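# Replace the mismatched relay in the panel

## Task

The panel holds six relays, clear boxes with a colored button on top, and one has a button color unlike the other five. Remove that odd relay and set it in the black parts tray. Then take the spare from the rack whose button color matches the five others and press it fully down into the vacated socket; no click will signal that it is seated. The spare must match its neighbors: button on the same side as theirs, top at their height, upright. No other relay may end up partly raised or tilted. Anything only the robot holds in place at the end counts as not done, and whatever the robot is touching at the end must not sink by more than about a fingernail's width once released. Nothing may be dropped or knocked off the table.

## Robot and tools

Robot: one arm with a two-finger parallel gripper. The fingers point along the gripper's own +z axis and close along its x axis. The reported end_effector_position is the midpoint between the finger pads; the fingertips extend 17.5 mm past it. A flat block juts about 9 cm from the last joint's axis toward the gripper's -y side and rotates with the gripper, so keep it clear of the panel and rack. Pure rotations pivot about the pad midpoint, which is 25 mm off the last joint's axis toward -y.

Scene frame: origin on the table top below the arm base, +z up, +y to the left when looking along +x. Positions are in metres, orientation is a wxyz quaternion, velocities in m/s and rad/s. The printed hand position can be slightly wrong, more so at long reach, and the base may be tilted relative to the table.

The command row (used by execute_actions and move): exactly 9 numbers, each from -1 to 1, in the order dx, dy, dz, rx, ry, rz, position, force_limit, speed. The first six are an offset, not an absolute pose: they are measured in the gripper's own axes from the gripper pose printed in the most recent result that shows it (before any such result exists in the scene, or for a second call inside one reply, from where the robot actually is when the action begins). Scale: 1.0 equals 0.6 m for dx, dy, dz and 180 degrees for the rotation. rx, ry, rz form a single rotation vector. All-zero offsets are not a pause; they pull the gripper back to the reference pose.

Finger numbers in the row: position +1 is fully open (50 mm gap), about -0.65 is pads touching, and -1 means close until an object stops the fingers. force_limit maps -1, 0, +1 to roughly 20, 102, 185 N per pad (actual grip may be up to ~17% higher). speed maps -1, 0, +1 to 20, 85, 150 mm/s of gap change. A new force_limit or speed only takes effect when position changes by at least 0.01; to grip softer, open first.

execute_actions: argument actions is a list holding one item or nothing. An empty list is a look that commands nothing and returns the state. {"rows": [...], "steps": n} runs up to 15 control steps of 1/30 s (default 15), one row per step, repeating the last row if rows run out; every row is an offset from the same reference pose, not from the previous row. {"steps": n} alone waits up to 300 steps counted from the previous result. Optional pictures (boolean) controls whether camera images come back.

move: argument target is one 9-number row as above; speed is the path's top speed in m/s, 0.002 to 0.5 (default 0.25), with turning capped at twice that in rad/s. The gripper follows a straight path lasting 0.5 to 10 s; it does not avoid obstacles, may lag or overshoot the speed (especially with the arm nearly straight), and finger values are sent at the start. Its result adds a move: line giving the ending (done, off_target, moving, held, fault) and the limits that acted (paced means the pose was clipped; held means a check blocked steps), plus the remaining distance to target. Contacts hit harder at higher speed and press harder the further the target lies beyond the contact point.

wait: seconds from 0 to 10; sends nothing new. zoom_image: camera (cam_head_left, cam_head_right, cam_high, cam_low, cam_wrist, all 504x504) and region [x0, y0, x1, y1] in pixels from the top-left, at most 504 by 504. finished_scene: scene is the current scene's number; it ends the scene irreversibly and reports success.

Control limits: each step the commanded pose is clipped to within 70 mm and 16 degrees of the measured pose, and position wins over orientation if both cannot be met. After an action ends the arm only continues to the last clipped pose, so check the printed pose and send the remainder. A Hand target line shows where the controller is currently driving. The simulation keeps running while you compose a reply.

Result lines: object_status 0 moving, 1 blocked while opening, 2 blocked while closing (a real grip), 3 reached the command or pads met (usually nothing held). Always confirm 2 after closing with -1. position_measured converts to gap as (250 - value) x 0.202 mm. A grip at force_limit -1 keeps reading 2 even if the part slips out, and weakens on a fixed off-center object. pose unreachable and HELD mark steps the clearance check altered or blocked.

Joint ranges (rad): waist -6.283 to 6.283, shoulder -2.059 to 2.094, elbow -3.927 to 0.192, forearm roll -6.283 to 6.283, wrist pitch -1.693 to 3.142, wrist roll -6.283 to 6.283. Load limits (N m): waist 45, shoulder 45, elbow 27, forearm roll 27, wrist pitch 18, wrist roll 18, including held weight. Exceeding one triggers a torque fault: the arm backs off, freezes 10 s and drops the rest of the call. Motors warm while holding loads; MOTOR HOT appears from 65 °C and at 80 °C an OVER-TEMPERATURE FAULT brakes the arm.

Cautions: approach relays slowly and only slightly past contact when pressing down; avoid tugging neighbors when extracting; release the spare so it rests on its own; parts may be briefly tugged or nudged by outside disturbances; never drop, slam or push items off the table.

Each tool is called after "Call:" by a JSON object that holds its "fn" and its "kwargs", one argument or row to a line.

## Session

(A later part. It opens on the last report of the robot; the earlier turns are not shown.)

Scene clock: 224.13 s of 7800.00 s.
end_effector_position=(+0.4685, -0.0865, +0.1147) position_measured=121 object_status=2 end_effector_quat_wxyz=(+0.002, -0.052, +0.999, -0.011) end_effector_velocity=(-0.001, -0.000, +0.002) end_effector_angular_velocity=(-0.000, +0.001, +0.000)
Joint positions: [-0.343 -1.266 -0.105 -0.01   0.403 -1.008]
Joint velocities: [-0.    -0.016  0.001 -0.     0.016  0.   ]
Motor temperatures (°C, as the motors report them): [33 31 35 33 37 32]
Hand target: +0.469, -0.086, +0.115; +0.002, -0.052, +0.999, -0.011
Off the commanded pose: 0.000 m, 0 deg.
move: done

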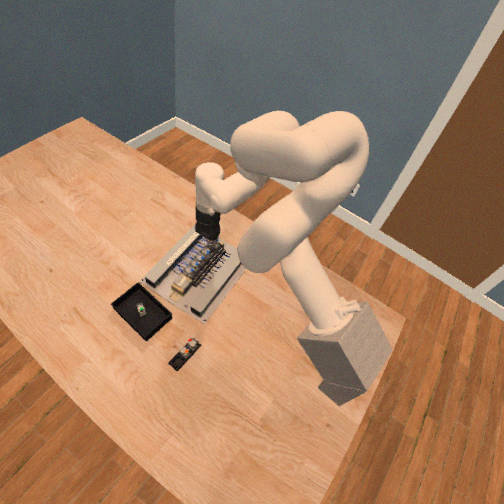

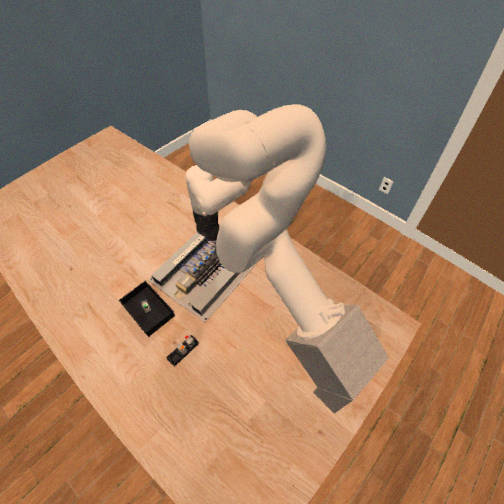

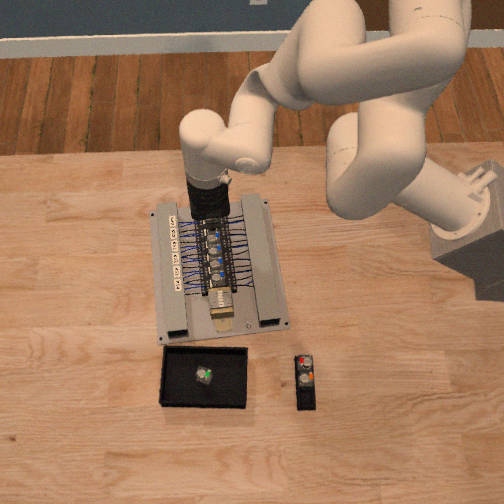

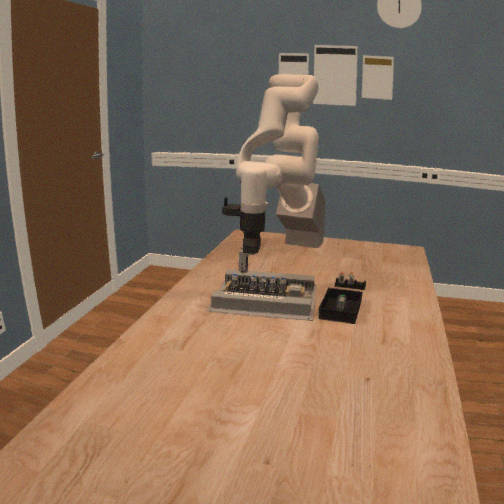

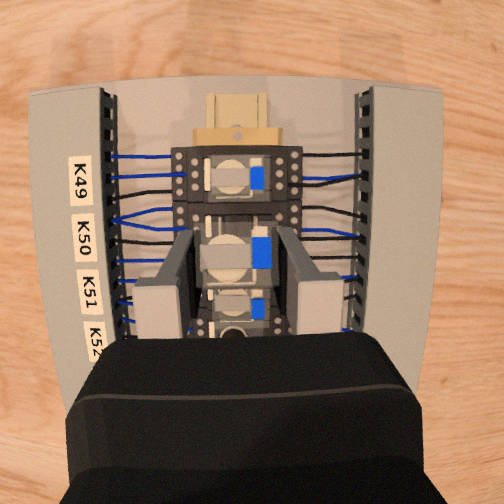

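Call:
{"fn": "move", "kwargs": {
  "target": [0.284,0.459,0.06,0,0,0.033,-1,0.2,0],
  "speed": 0.2
}}

Call:
{"fn": "zoom_image", "kwargs": {
  "camera": "cam_low",
  "region": [300,210,420,310]
}}

Call:
{"fn": "zoom_image", "kwargs": {
  "camera": "cam_head_left",
  "region": [130,270,250,390]
}}

Scene clock: 239.07 s of 7800.00 s.
end_effector_position=(+0.4038, -0.0014, +0.0941) position_measured=121 object_status=2 end_effector_quat_wxyz=(+0.000, -0.041, +0.999, +0.026) end_effector_velocity=(+0.000, -0.000, +0.000) end_effector_angular_velocity=(-0.000, -0.001, +0.001)
Joint positions: [-0.086 -1.397  0.1   -0.393  0.377 -0.477]
Joint velocities: [ 0.    -0.001 -0.    -0.002 -0.     0.   ]
Motor temperatures (°C, as the motors report them): [33 31 36 33 37 32]
Hand target: +0.404, -0.001, +0.094; +0.000, -0.041, +0.999, +0.026
Off the commanded pose: 0.217 m, 6 deg; position clipped at the last step of the last action.
After step 90, 10.00 s passed at rest.
move: held; limits=paced,held; held on 34 of 58 steps, including the last
pose unreachable: on one or more control steps of this call an arm could not follow its commanded pose, so it was not sent that pose on those steps. On the call's last step it was still not sent that pose. It may still have moved: this result reports where it is.
cause: the commanded pose would bring two parts of the arm too close to each other (joints 2 (shoulder) to 5 (wrist pitch) lie between them).

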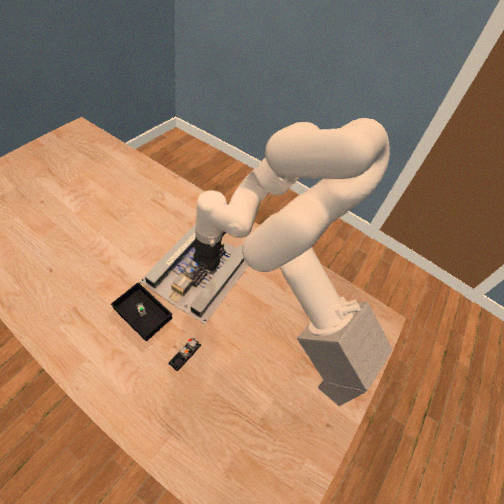

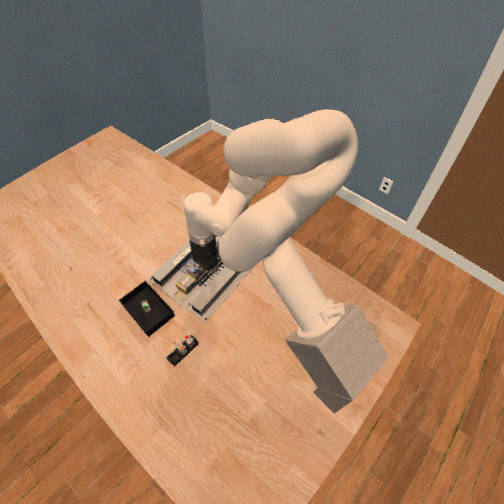

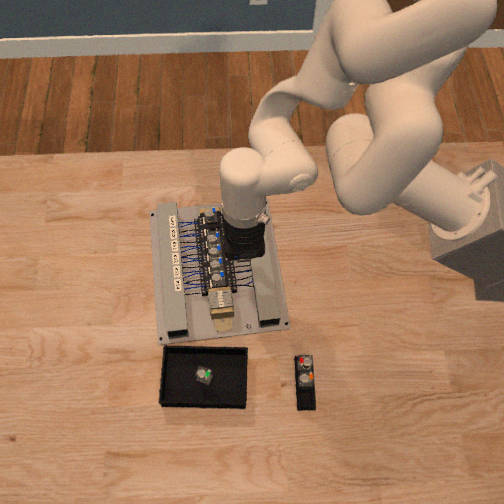

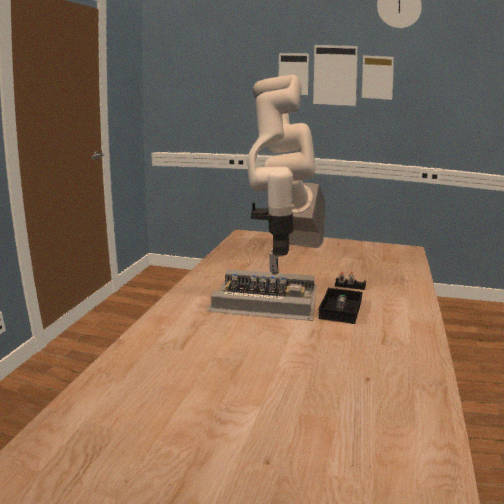

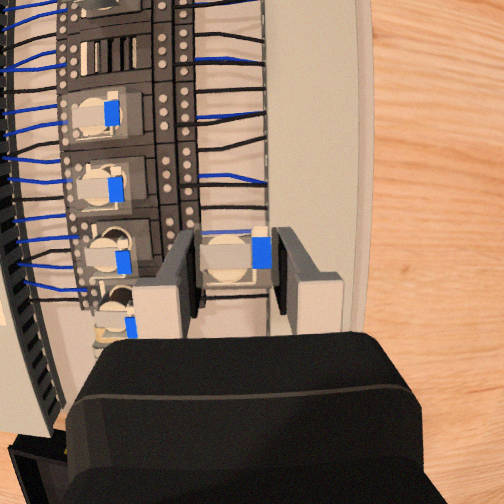

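Region (300, 210, 420, 310) of cam_low's 504x504 image, scaled by 4.200, with more detail than that image has.

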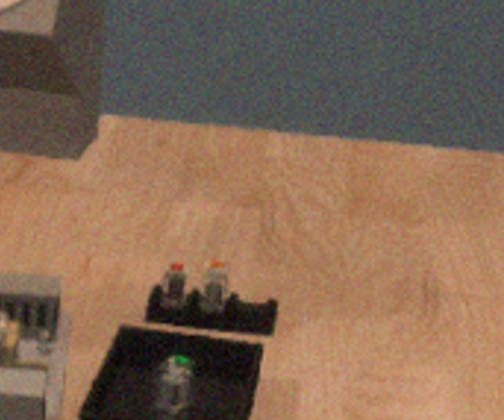

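Region (130, 270, 250, 390) of cam_head_left's 504x504 image, scaled by 4.200, with more detail than that image has.

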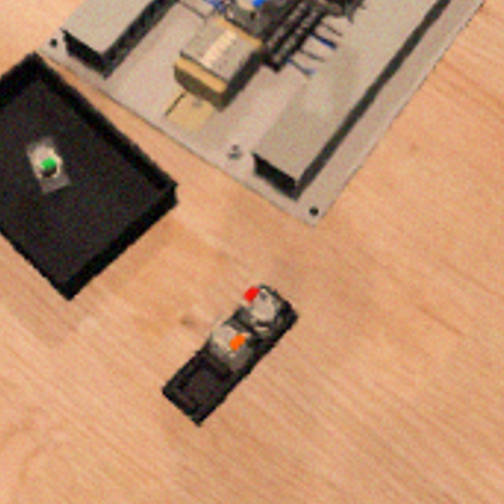

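Call:
{"fn": "move", "kwargs": {
  "target": [-0.107,0.36,-0.067,0.0166,0,0.026,-1,0.2,0],
  "speed": 0.15
}}

Call:
{"fn": "move", "kwargs": {
  "target": [0.264,0.108,0.03,0,0,0,-1,0.2,0],
  "speed": 0.15
}}

Call:
{"fn": "zoom_image", "kwargs": {
  "camera": "cam_low",
  "region": [310,210,430,310]
}}

Scene clock: 249.23 s of 7800.00 s.
end_effector_position=(+0.4492, +0.2178, +0.1448) position_measured=121 object_status=2 end_effector_quat_wxyz=(-0.002, -0.000, +1.000, +0.002) end_effector_velocity=(-0.000, +0.000, -0.000) end_effector_angular_velocity=(-0.014, +0.000, -0.002)
Joint positions: [ 0.842 -0.566 -0.571 -1.093  1.003  0.833]
Joint velocities: [ 0.008  0.016 -0.011 -0.     0.019  0.01 ]
Motor temperatures (°C, as the motors report them): [33 31 36 33 37 32]
Hand target: +0.449, +0.218, +0.145; -0.002, -0.000, +1.000, +0.001
Off the commanded pose: 0.002 m, 0 deg.
After step 90, 4.57 s passed at rest.
move: done

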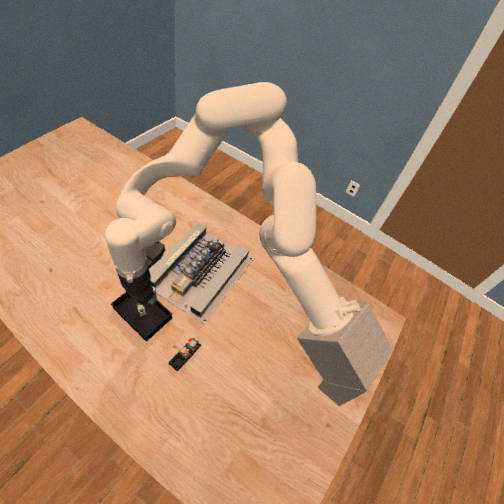

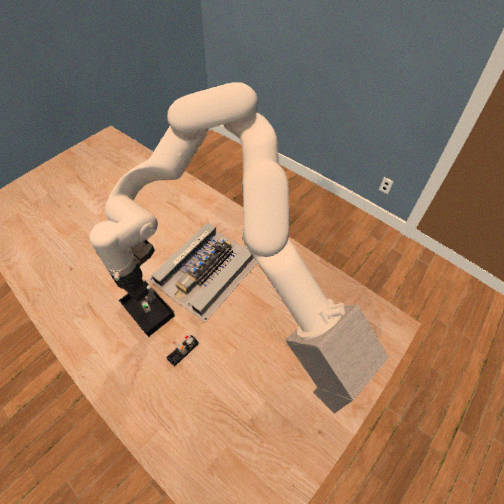

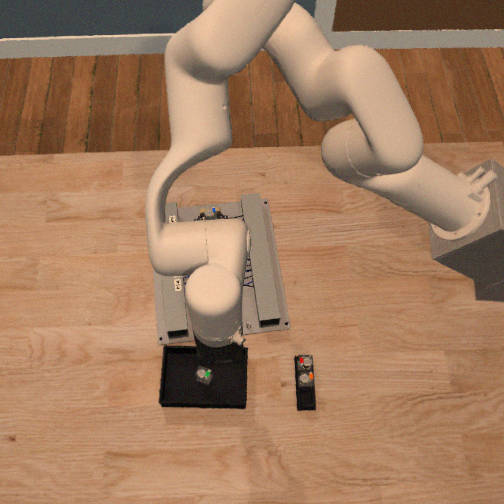

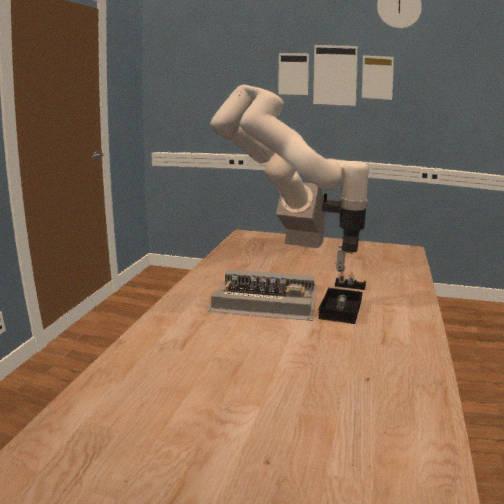

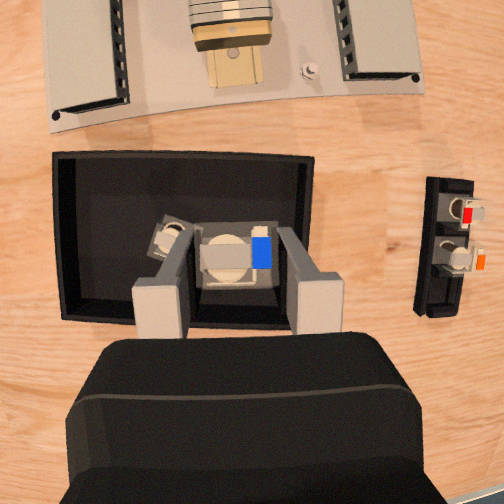

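Scene clock: 251.00 s of 7800.00 s.
end_effector_position=(+0.2904, +0.2825, +0.1275) position_measured=121 object_status=2 end_effector_quat_wxyz=(-0.003, +0.000, +1.000, +0.001) end_effector_velocity=(-0.002, +0.001, -0.001) end_effector_angular_velocity=(-0.001, -0.001, +0.001)
Joint positions: [ 1.125 -0.184 -0.53  -1.214  1.042  1.392]
Joint velocities: [ 0.004  0.011 -0.004 -0.002  0.002  0.008]
Motor temperatures (°C, as the motors report them): [33 31 36 33 37 32]
Hand target: +0.290, +0.283, +0.127; -0.003, -0.000, +1.000, +0.001
Off the commanded pose: 0.000 m, 0 deg.
move: done

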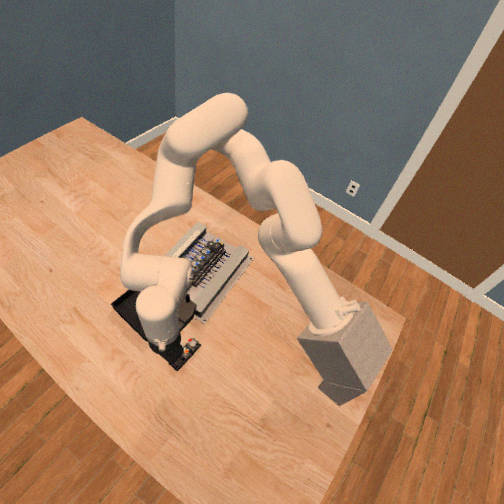

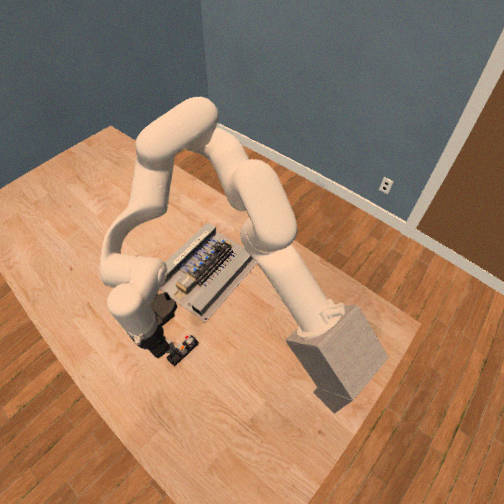

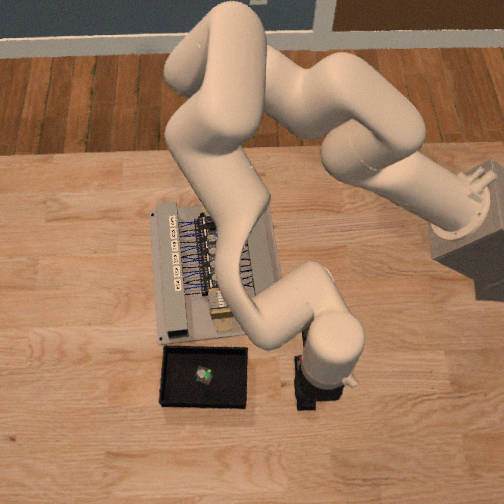

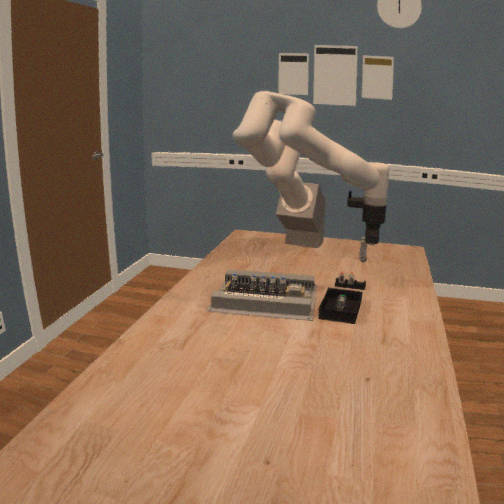

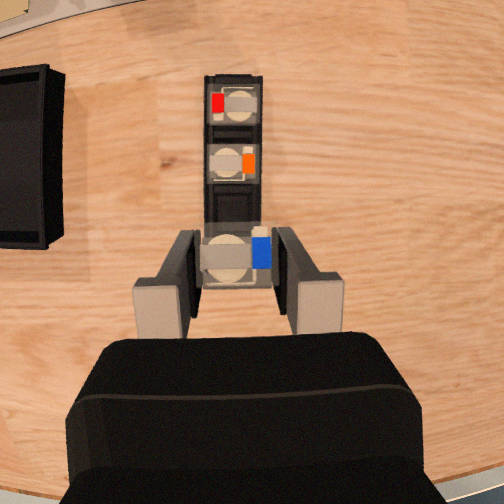

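Region (310, 210, 430, 310) of cam_low's 504x504 image, scaled by 4.200, with more detail than that image has.

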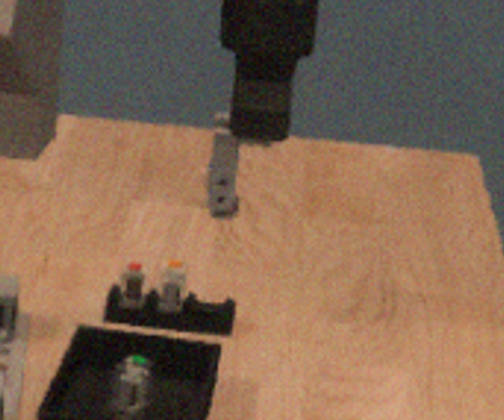

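Call:
{"fn": "move", "kwargs": {
  "target": [-0.002,0.006,0.1,0,0,0,-1,0.2,0],
  "speed": 0.05
}}

Call:
{"fn": "zoom_image", "kwargs": {
  "camera": "cam_wrist",
  "region": [120,100,380,340]
}}

Call:
{"fn": "zoom_image", "kwargs": {
  "camera": "cam_low",
  "region": [310,210,430,310]
}}

Scene clock: 258.13 s of 7800.00 s.
end_effector_position=(+0.2913, +0.2861, +0.0677) position_measured=121 object_status=2 end_effector_quat_wxyz=(-0.003, +0.000, +1.000, +0.001) end_effector_velocity=(+0.000, +0.000, -0.003) end_effector_angular_velocity=(+0.000, -0.000, +0.000)
Joint positions: [ 0.957 -0.043 -0.571 -1.393  0.916  1.475]
Joint velocities: [-0.007  0.007 -0.003 -0.009 -0.005  0.004]
Motor temperatures (°C, as the motors report them): [34 31 36 33 37 32]
Hand target: +0.291, +0.286, +0.067; -0.003, +0.000, +1.000, +0.001
Off the commanded pose: 0.000 m, 0 deg.
After step 90, 2.50 s passed at rest.
move: done

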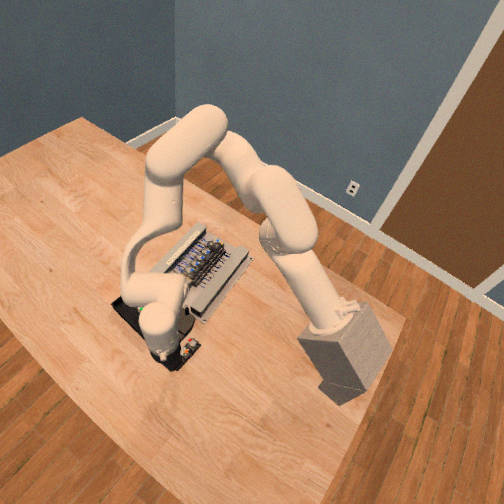

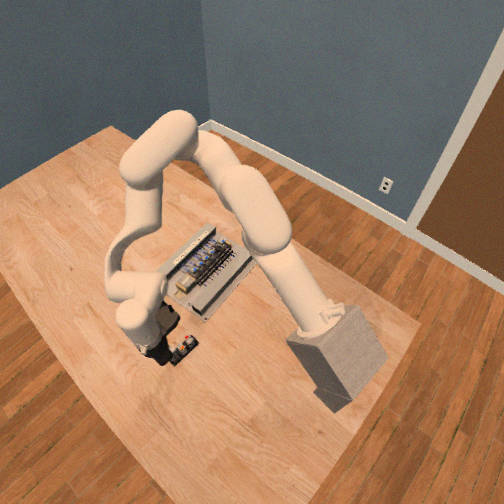

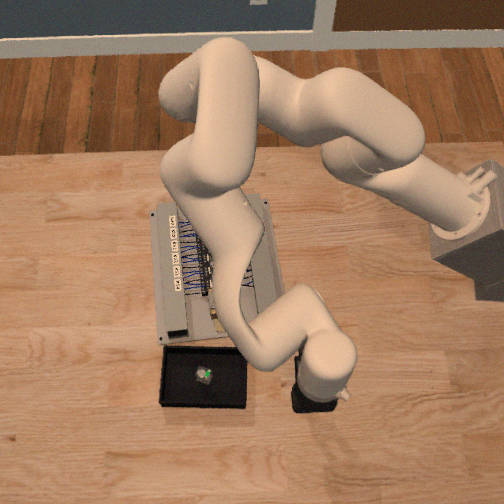

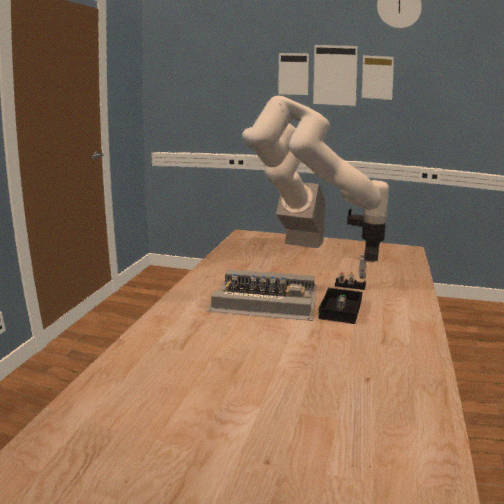

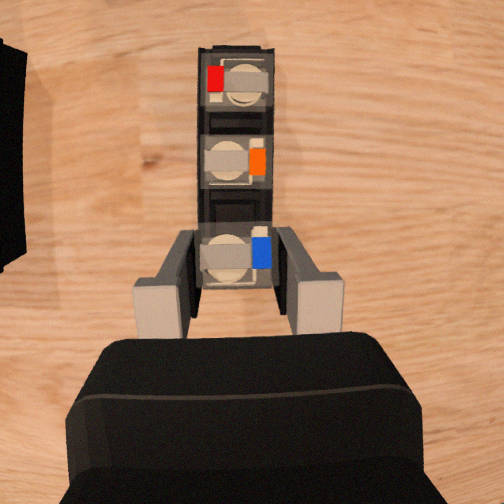

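Region (120, 100, 380, 340) of cam_wrist's 504x504 image, scaled by 1.938, with more detail than that image has; it fills the top 465 rows of this view, and the rest is white.

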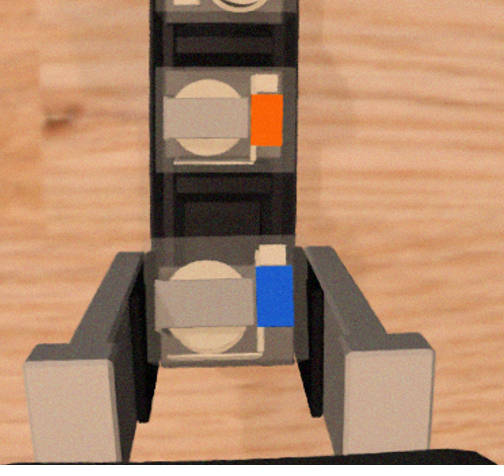

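Region (310, 210, 430, 310) of cam_low's 504x504 image, scaled by 4.200, with more detail than that image has.

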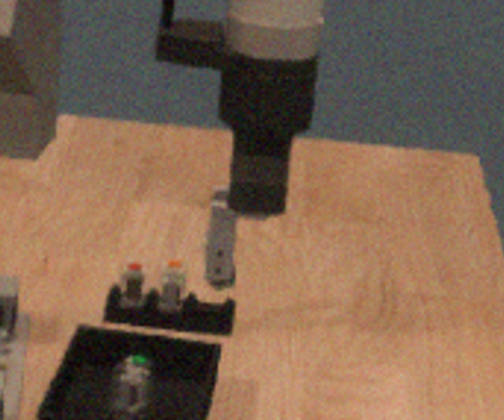

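Call:
{"fn": "move", "kwargs": {
  "target": [0,-0.002,0.018,0,0,0,-1,0.2,0],
  "speed": 0.008
}}

Call:
{"fn": "zoom_image", "kwargs": {
  "camera": "cam_low",
  "region": [330,230,400,300]
}}

Call:
{"fn": "zoom_image", "kwargs": {
  "camera": "cam_head_left",
  "region": [130,300,230,400]
}}

Scene clock: 265.30 s of 7800.00 s.
end_effector_position=(+0.2913, +0.2849, +0.0571) position_measured=121 object_status=2 end_effector_quat_wxyz=(-0.003, +0.000, +1.000, +0.001) end_effector_velocity=(+0.000, +0.000, -0.002) end_effector_angular_velocity=(+0.001, -0.000, -0.001)
Joint positions: [ 0.928 -0.02  -0.577 -1.427  0.897  1.492]
Joint velocities: [-0.006  0.005 -0.002 -0.008 -0.004  0.005]
Motor temperatures (°C, as the motors report them): [34 31 35 33 37 32]
Hand target: +0.291, +0.285, +0.057; -0.003, +0.000, +1.000, +0.001
Off the commanded pose: 0.000 m, 0 deg.
After step 90, 2.63 s passed at rest.
move: done

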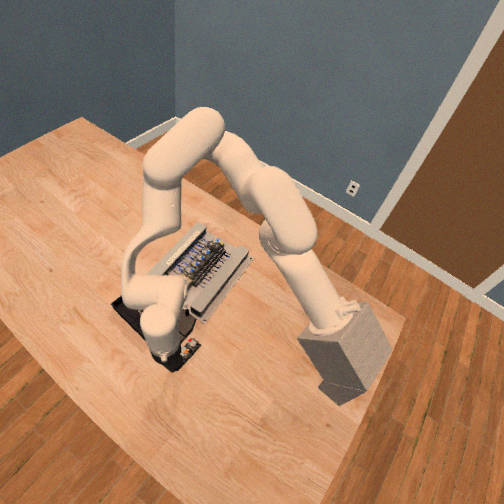

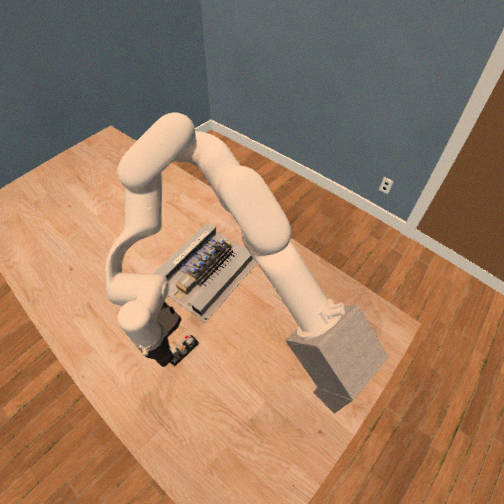

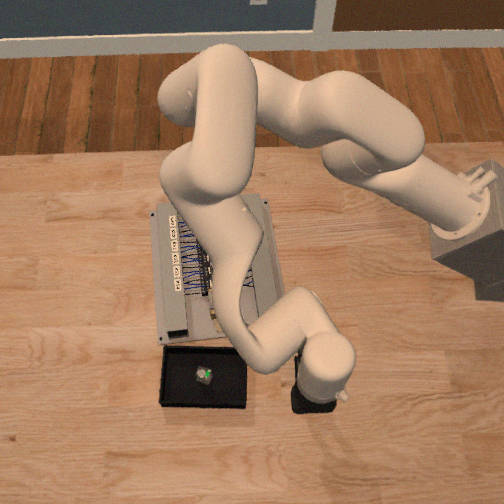

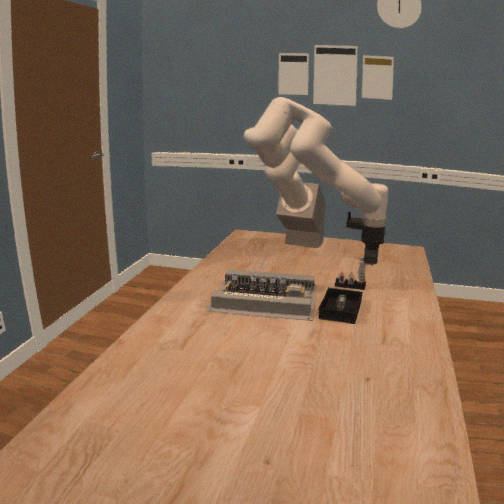

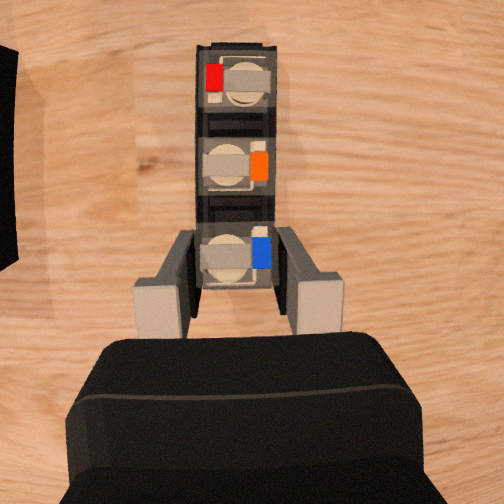

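Region (330, 230, 400, 300) of cam_low's 504x504 image, scaled by 7.200, with more detail than that image has.

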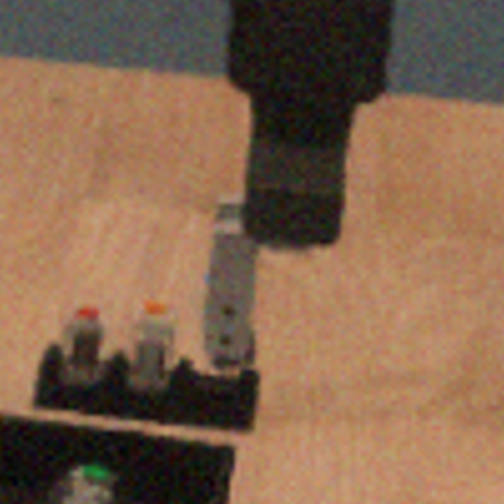

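Region (130, 300, 230, 400) of cam_head_left's 504x504 image, scaled by 5.040, with more detail than that image has.

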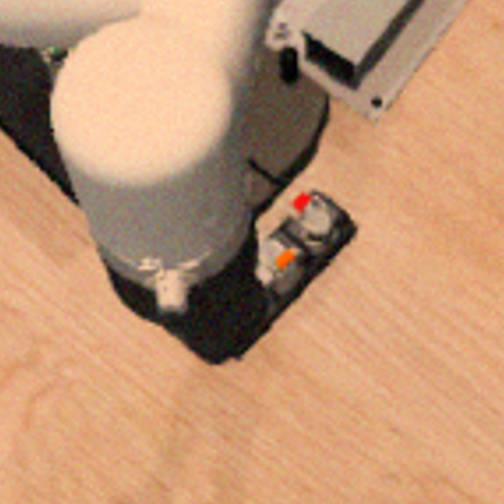

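Call:
{"fn": "move", "kwargs": {
  "target": [0,0,0.017,0,0,0,-1,0.2,0],
  "speed": 0.006
}}

Call:
{"fn": "move", "kwargs": {
  "target": [0,0,0,0,0,0,0.7,0.2,0]
}}

Call:
{"fn": "zoom_image", "kwargs": {
  "camera": "cam_wrist",
  "region": [120,40,380,340]
}}

Scene clock: 271.83 s of 7800.00 s.
end_effector_position=(+0.2906, +0.2862, +0.0485) position_measured=121 object_status=2 end_effector_quat_wxyz=(-0.004, -0.000, +1.000, +0.003) end_effector_velocity=(+0.000, +0.000, -0.001) end_effector_angular_velocity=(-0.001, -0.004, +0.003)
Joint positions: [ 0.905  0.004 -0.587 -1.458  0.878  1.508]
Joint velocities: [-0.001  0.006 -0.002 -0.007  0.002  0.003]
Motor temperatures (°C, as the motors report them): [34 31 35 33 37 32]
Hand target: +0.291, +0.285, +0.047; -0.003, +0.000, +1.000, +0.001
Off the commanded pose: 0.002 m, 0 deg.
After step 90, 1.67 s passed at rest.
move: done

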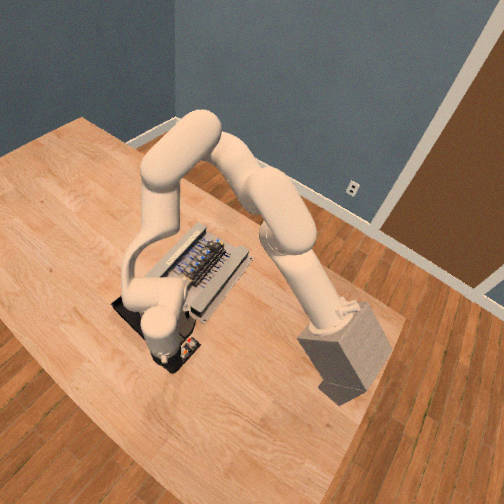

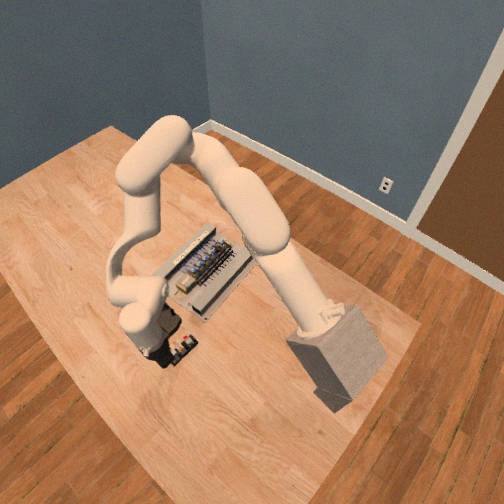

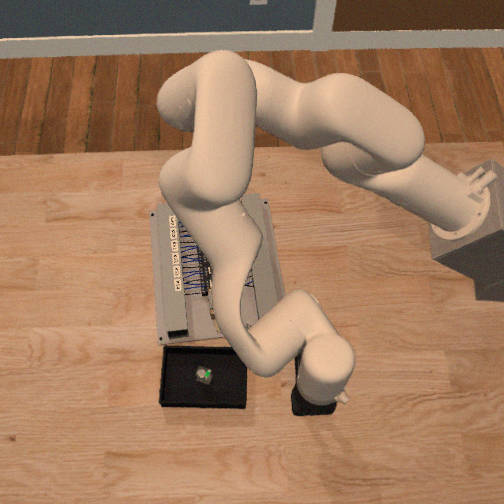

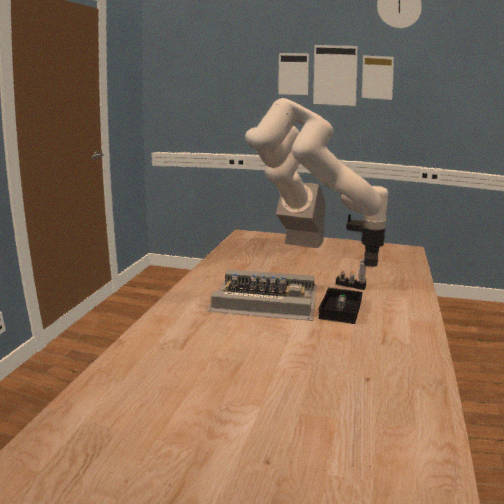

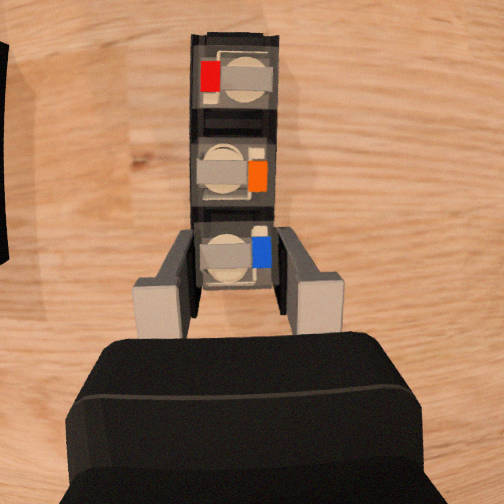

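Scene clock: 272.37 s of 7800.00 s.
end_effector_position=(+0.2906, +0.2859, +0.0481) position_measured=48 object_status=3 end_effector_quat_wxyz=(-0.004, -0.000, +1.000, +0.003) end_effector_velocity=(-0.001, +0.002, +0.002) end_effector_angular_velocity=(+0.007, +0.001, -0.001)
Joint positions: [ 0.904  0.005 -0.587 -1.458  0.879  1.508]
Joint velocities: [ 0.006 -0.004  0.001  0.002 -0.002  0.   ]
Motor temperatures (°C, as the motors report them): [34 31 35 33 37 32]
Hand target: +0.291, +0.286, +0.048; -0.004, -0.000, +1.000, +0.003
Off the commanded pose: 0.001 m, 0 deg.
move: done

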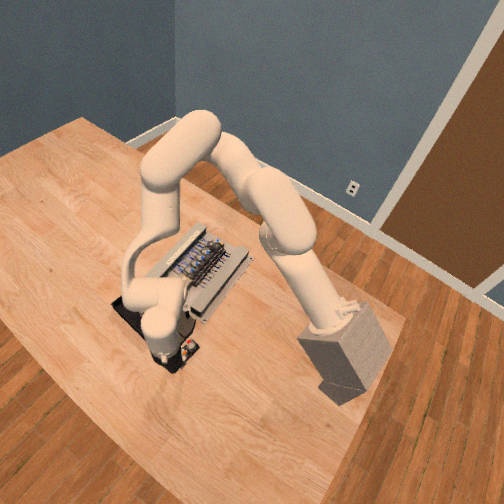

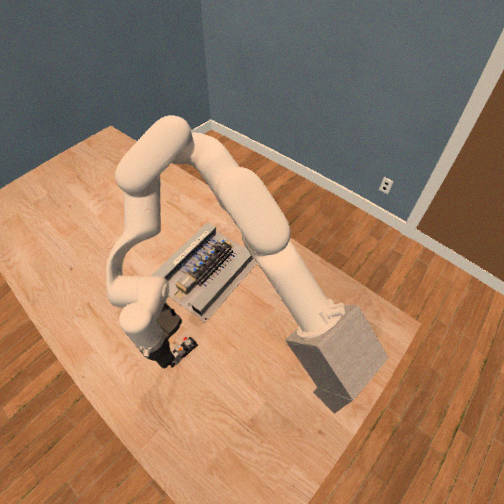

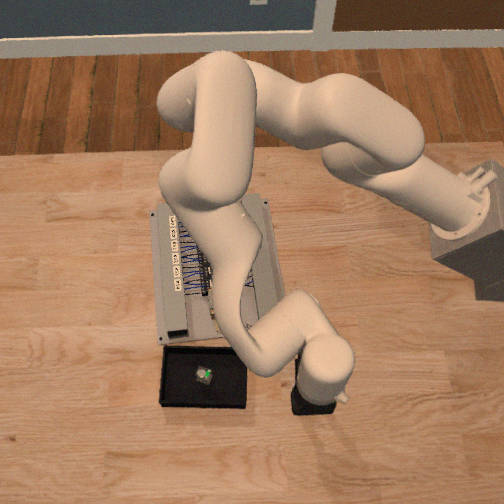

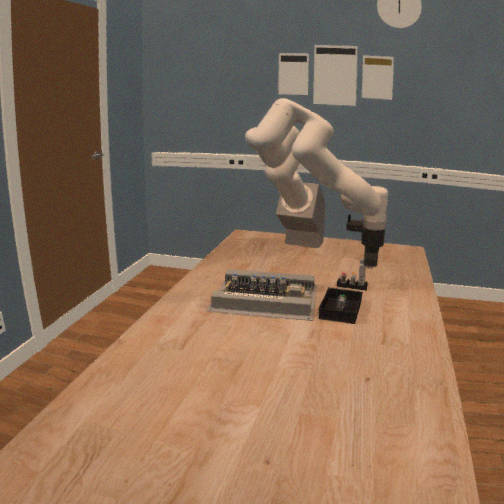

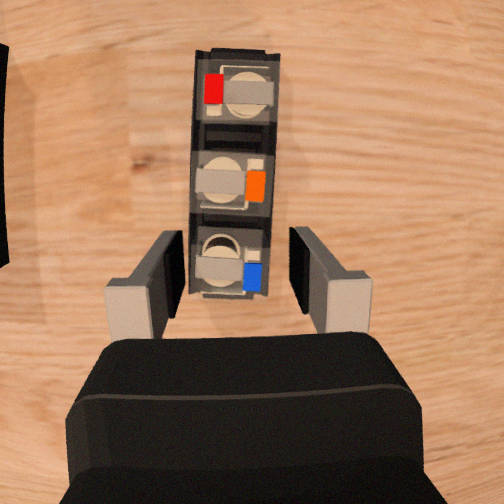

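Region (120, 40, 380, 340) of cam_wrist's 504x504 image, scaled by 1.680, with more detail than that image has; it fills the left 437 columns of this view, and the rest is white.

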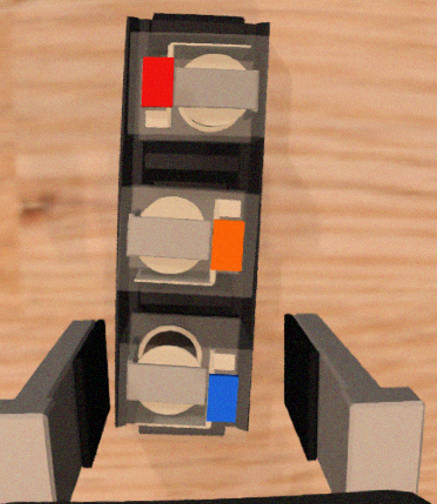

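Call:
{"fn": "move", "kwargs": {
  "target": [-0.005,0.01,0,0,0,0.02,0.7,0,0],
  "speed": 0.02
}}

Call:
{"fn": "move", "kwargs": {
  "target": [0,0,0.013,0,0,0,0.7,0,0],
  "speed": 0.02
}}

Scene clock: 279.17 s of 7800.00 s.
end_effector_position=(+0.2935, +0.2918, +0.0481) position_measured=48 object_status=3 end_effector_quat_wxyz=(-0.004, +0.031, +1.000, +0.003) end_effector_velocity=(+0.000, +0.001, +0.000) end_effector_angular_velocity=(-0.000, +0.000, -0.010)
Joint positions: [ 0.905  0.015 -0.609 -1.448  0.88   1.555]
Joint velocities: [ 0.001  0.002 -0.003  0.002  0.     0.008]
Motor temperatures (°C, as the motors report them): [34 31 35 33 37 32]
Hand target: +0.294, +0.292, +0.048; -0.004, +0.031, +0.999, +0.003
Off the commanded pose: 0.000 m, 0 deg.
After step 90, 2.00 s passed at rest.
move: done

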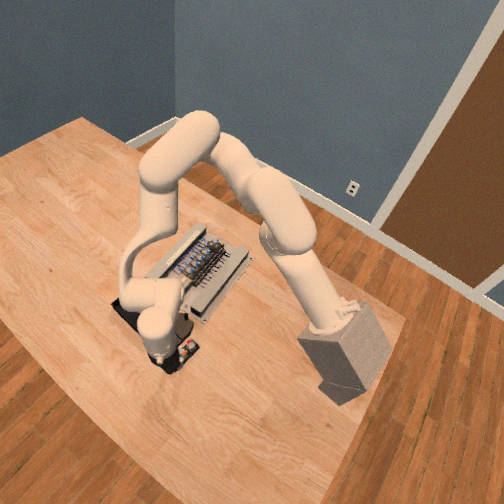

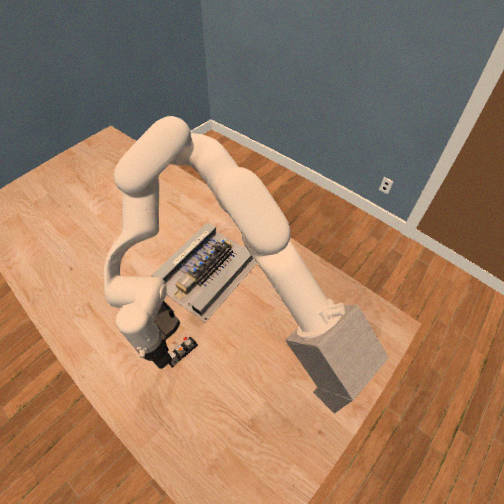

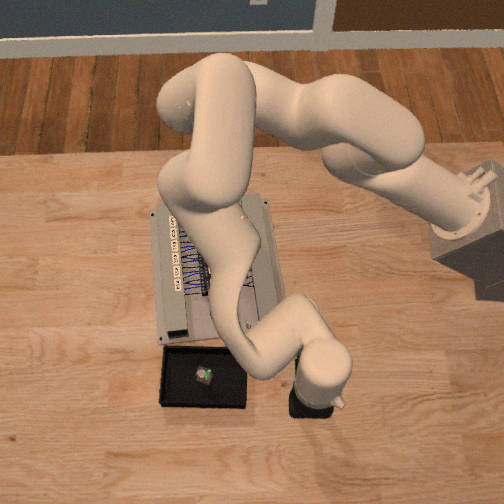

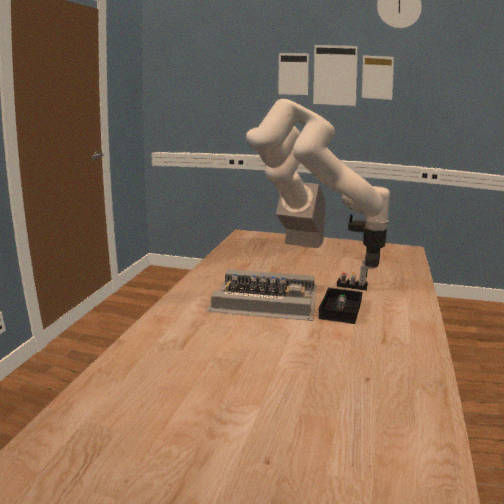

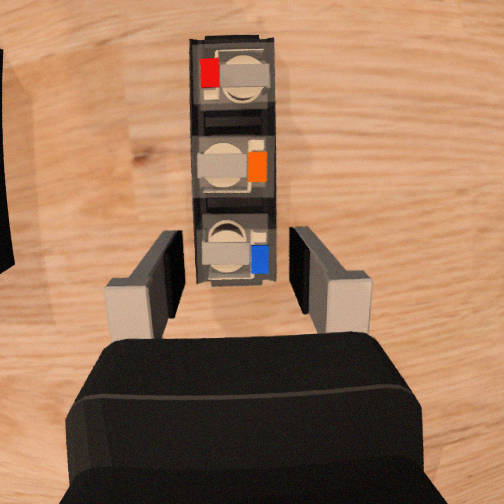

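Scene clock: 279.93 s of 7800.00 s.
end_effector_position=(+0.2935, +0.2918, +0.0406) position_measured=48 object_status=3 end_effector_quat_wxyz=(-0.004, +0.031, +1.000, +0.003) end_effector_velocity=(+0.000, +0.001, -0.002) end_effector_angular_velocity=(+0.002, -0.001, -0.001)
Joint positions: [ 0.886  0.034 -0.618 -1.471  0.869  1.567]
Joint velocities: [-0.005  0.005 -0.003 -0.009 -0.004  0.005]
Motor temperatures (°C, as the motors report them): [34 31 35 33 37 32]
Hand target: +0.293, +0.292, +0.040; -0.004, +0.031, +1.000, +0.003
Off the commanded pose: 0.000 m, 0 deg.
move: done

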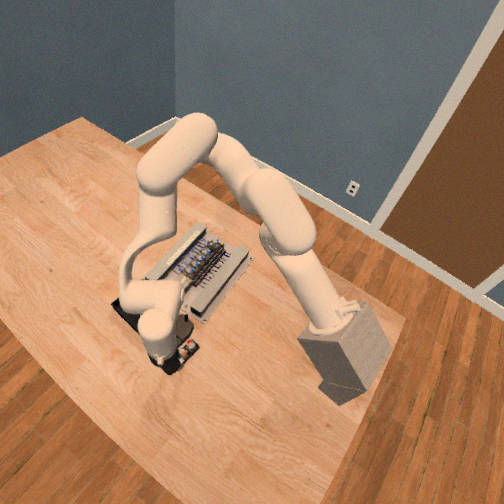

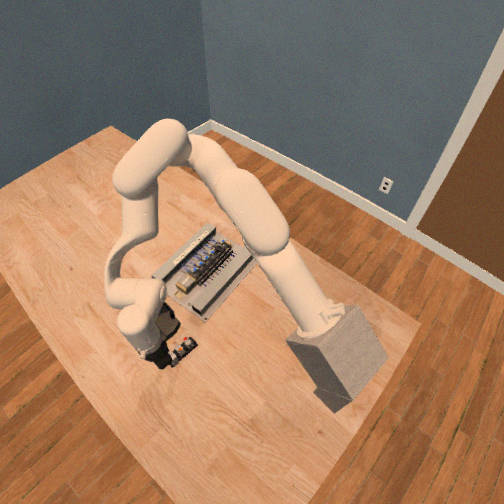

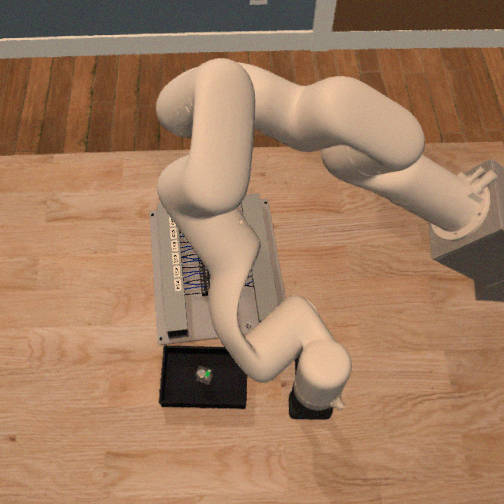

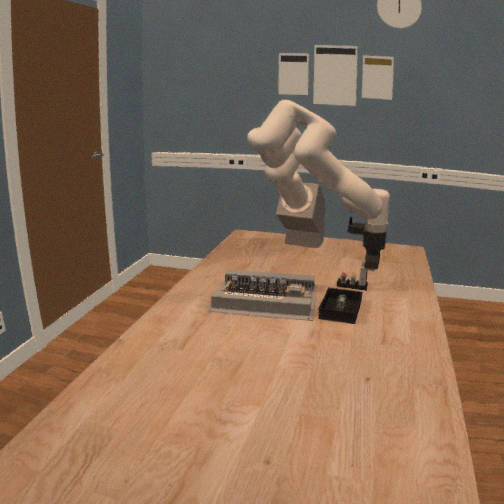

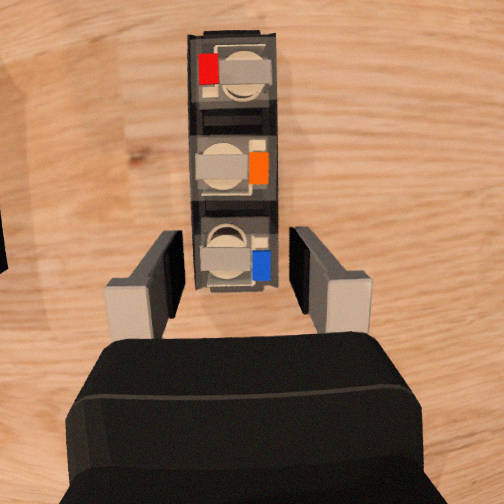

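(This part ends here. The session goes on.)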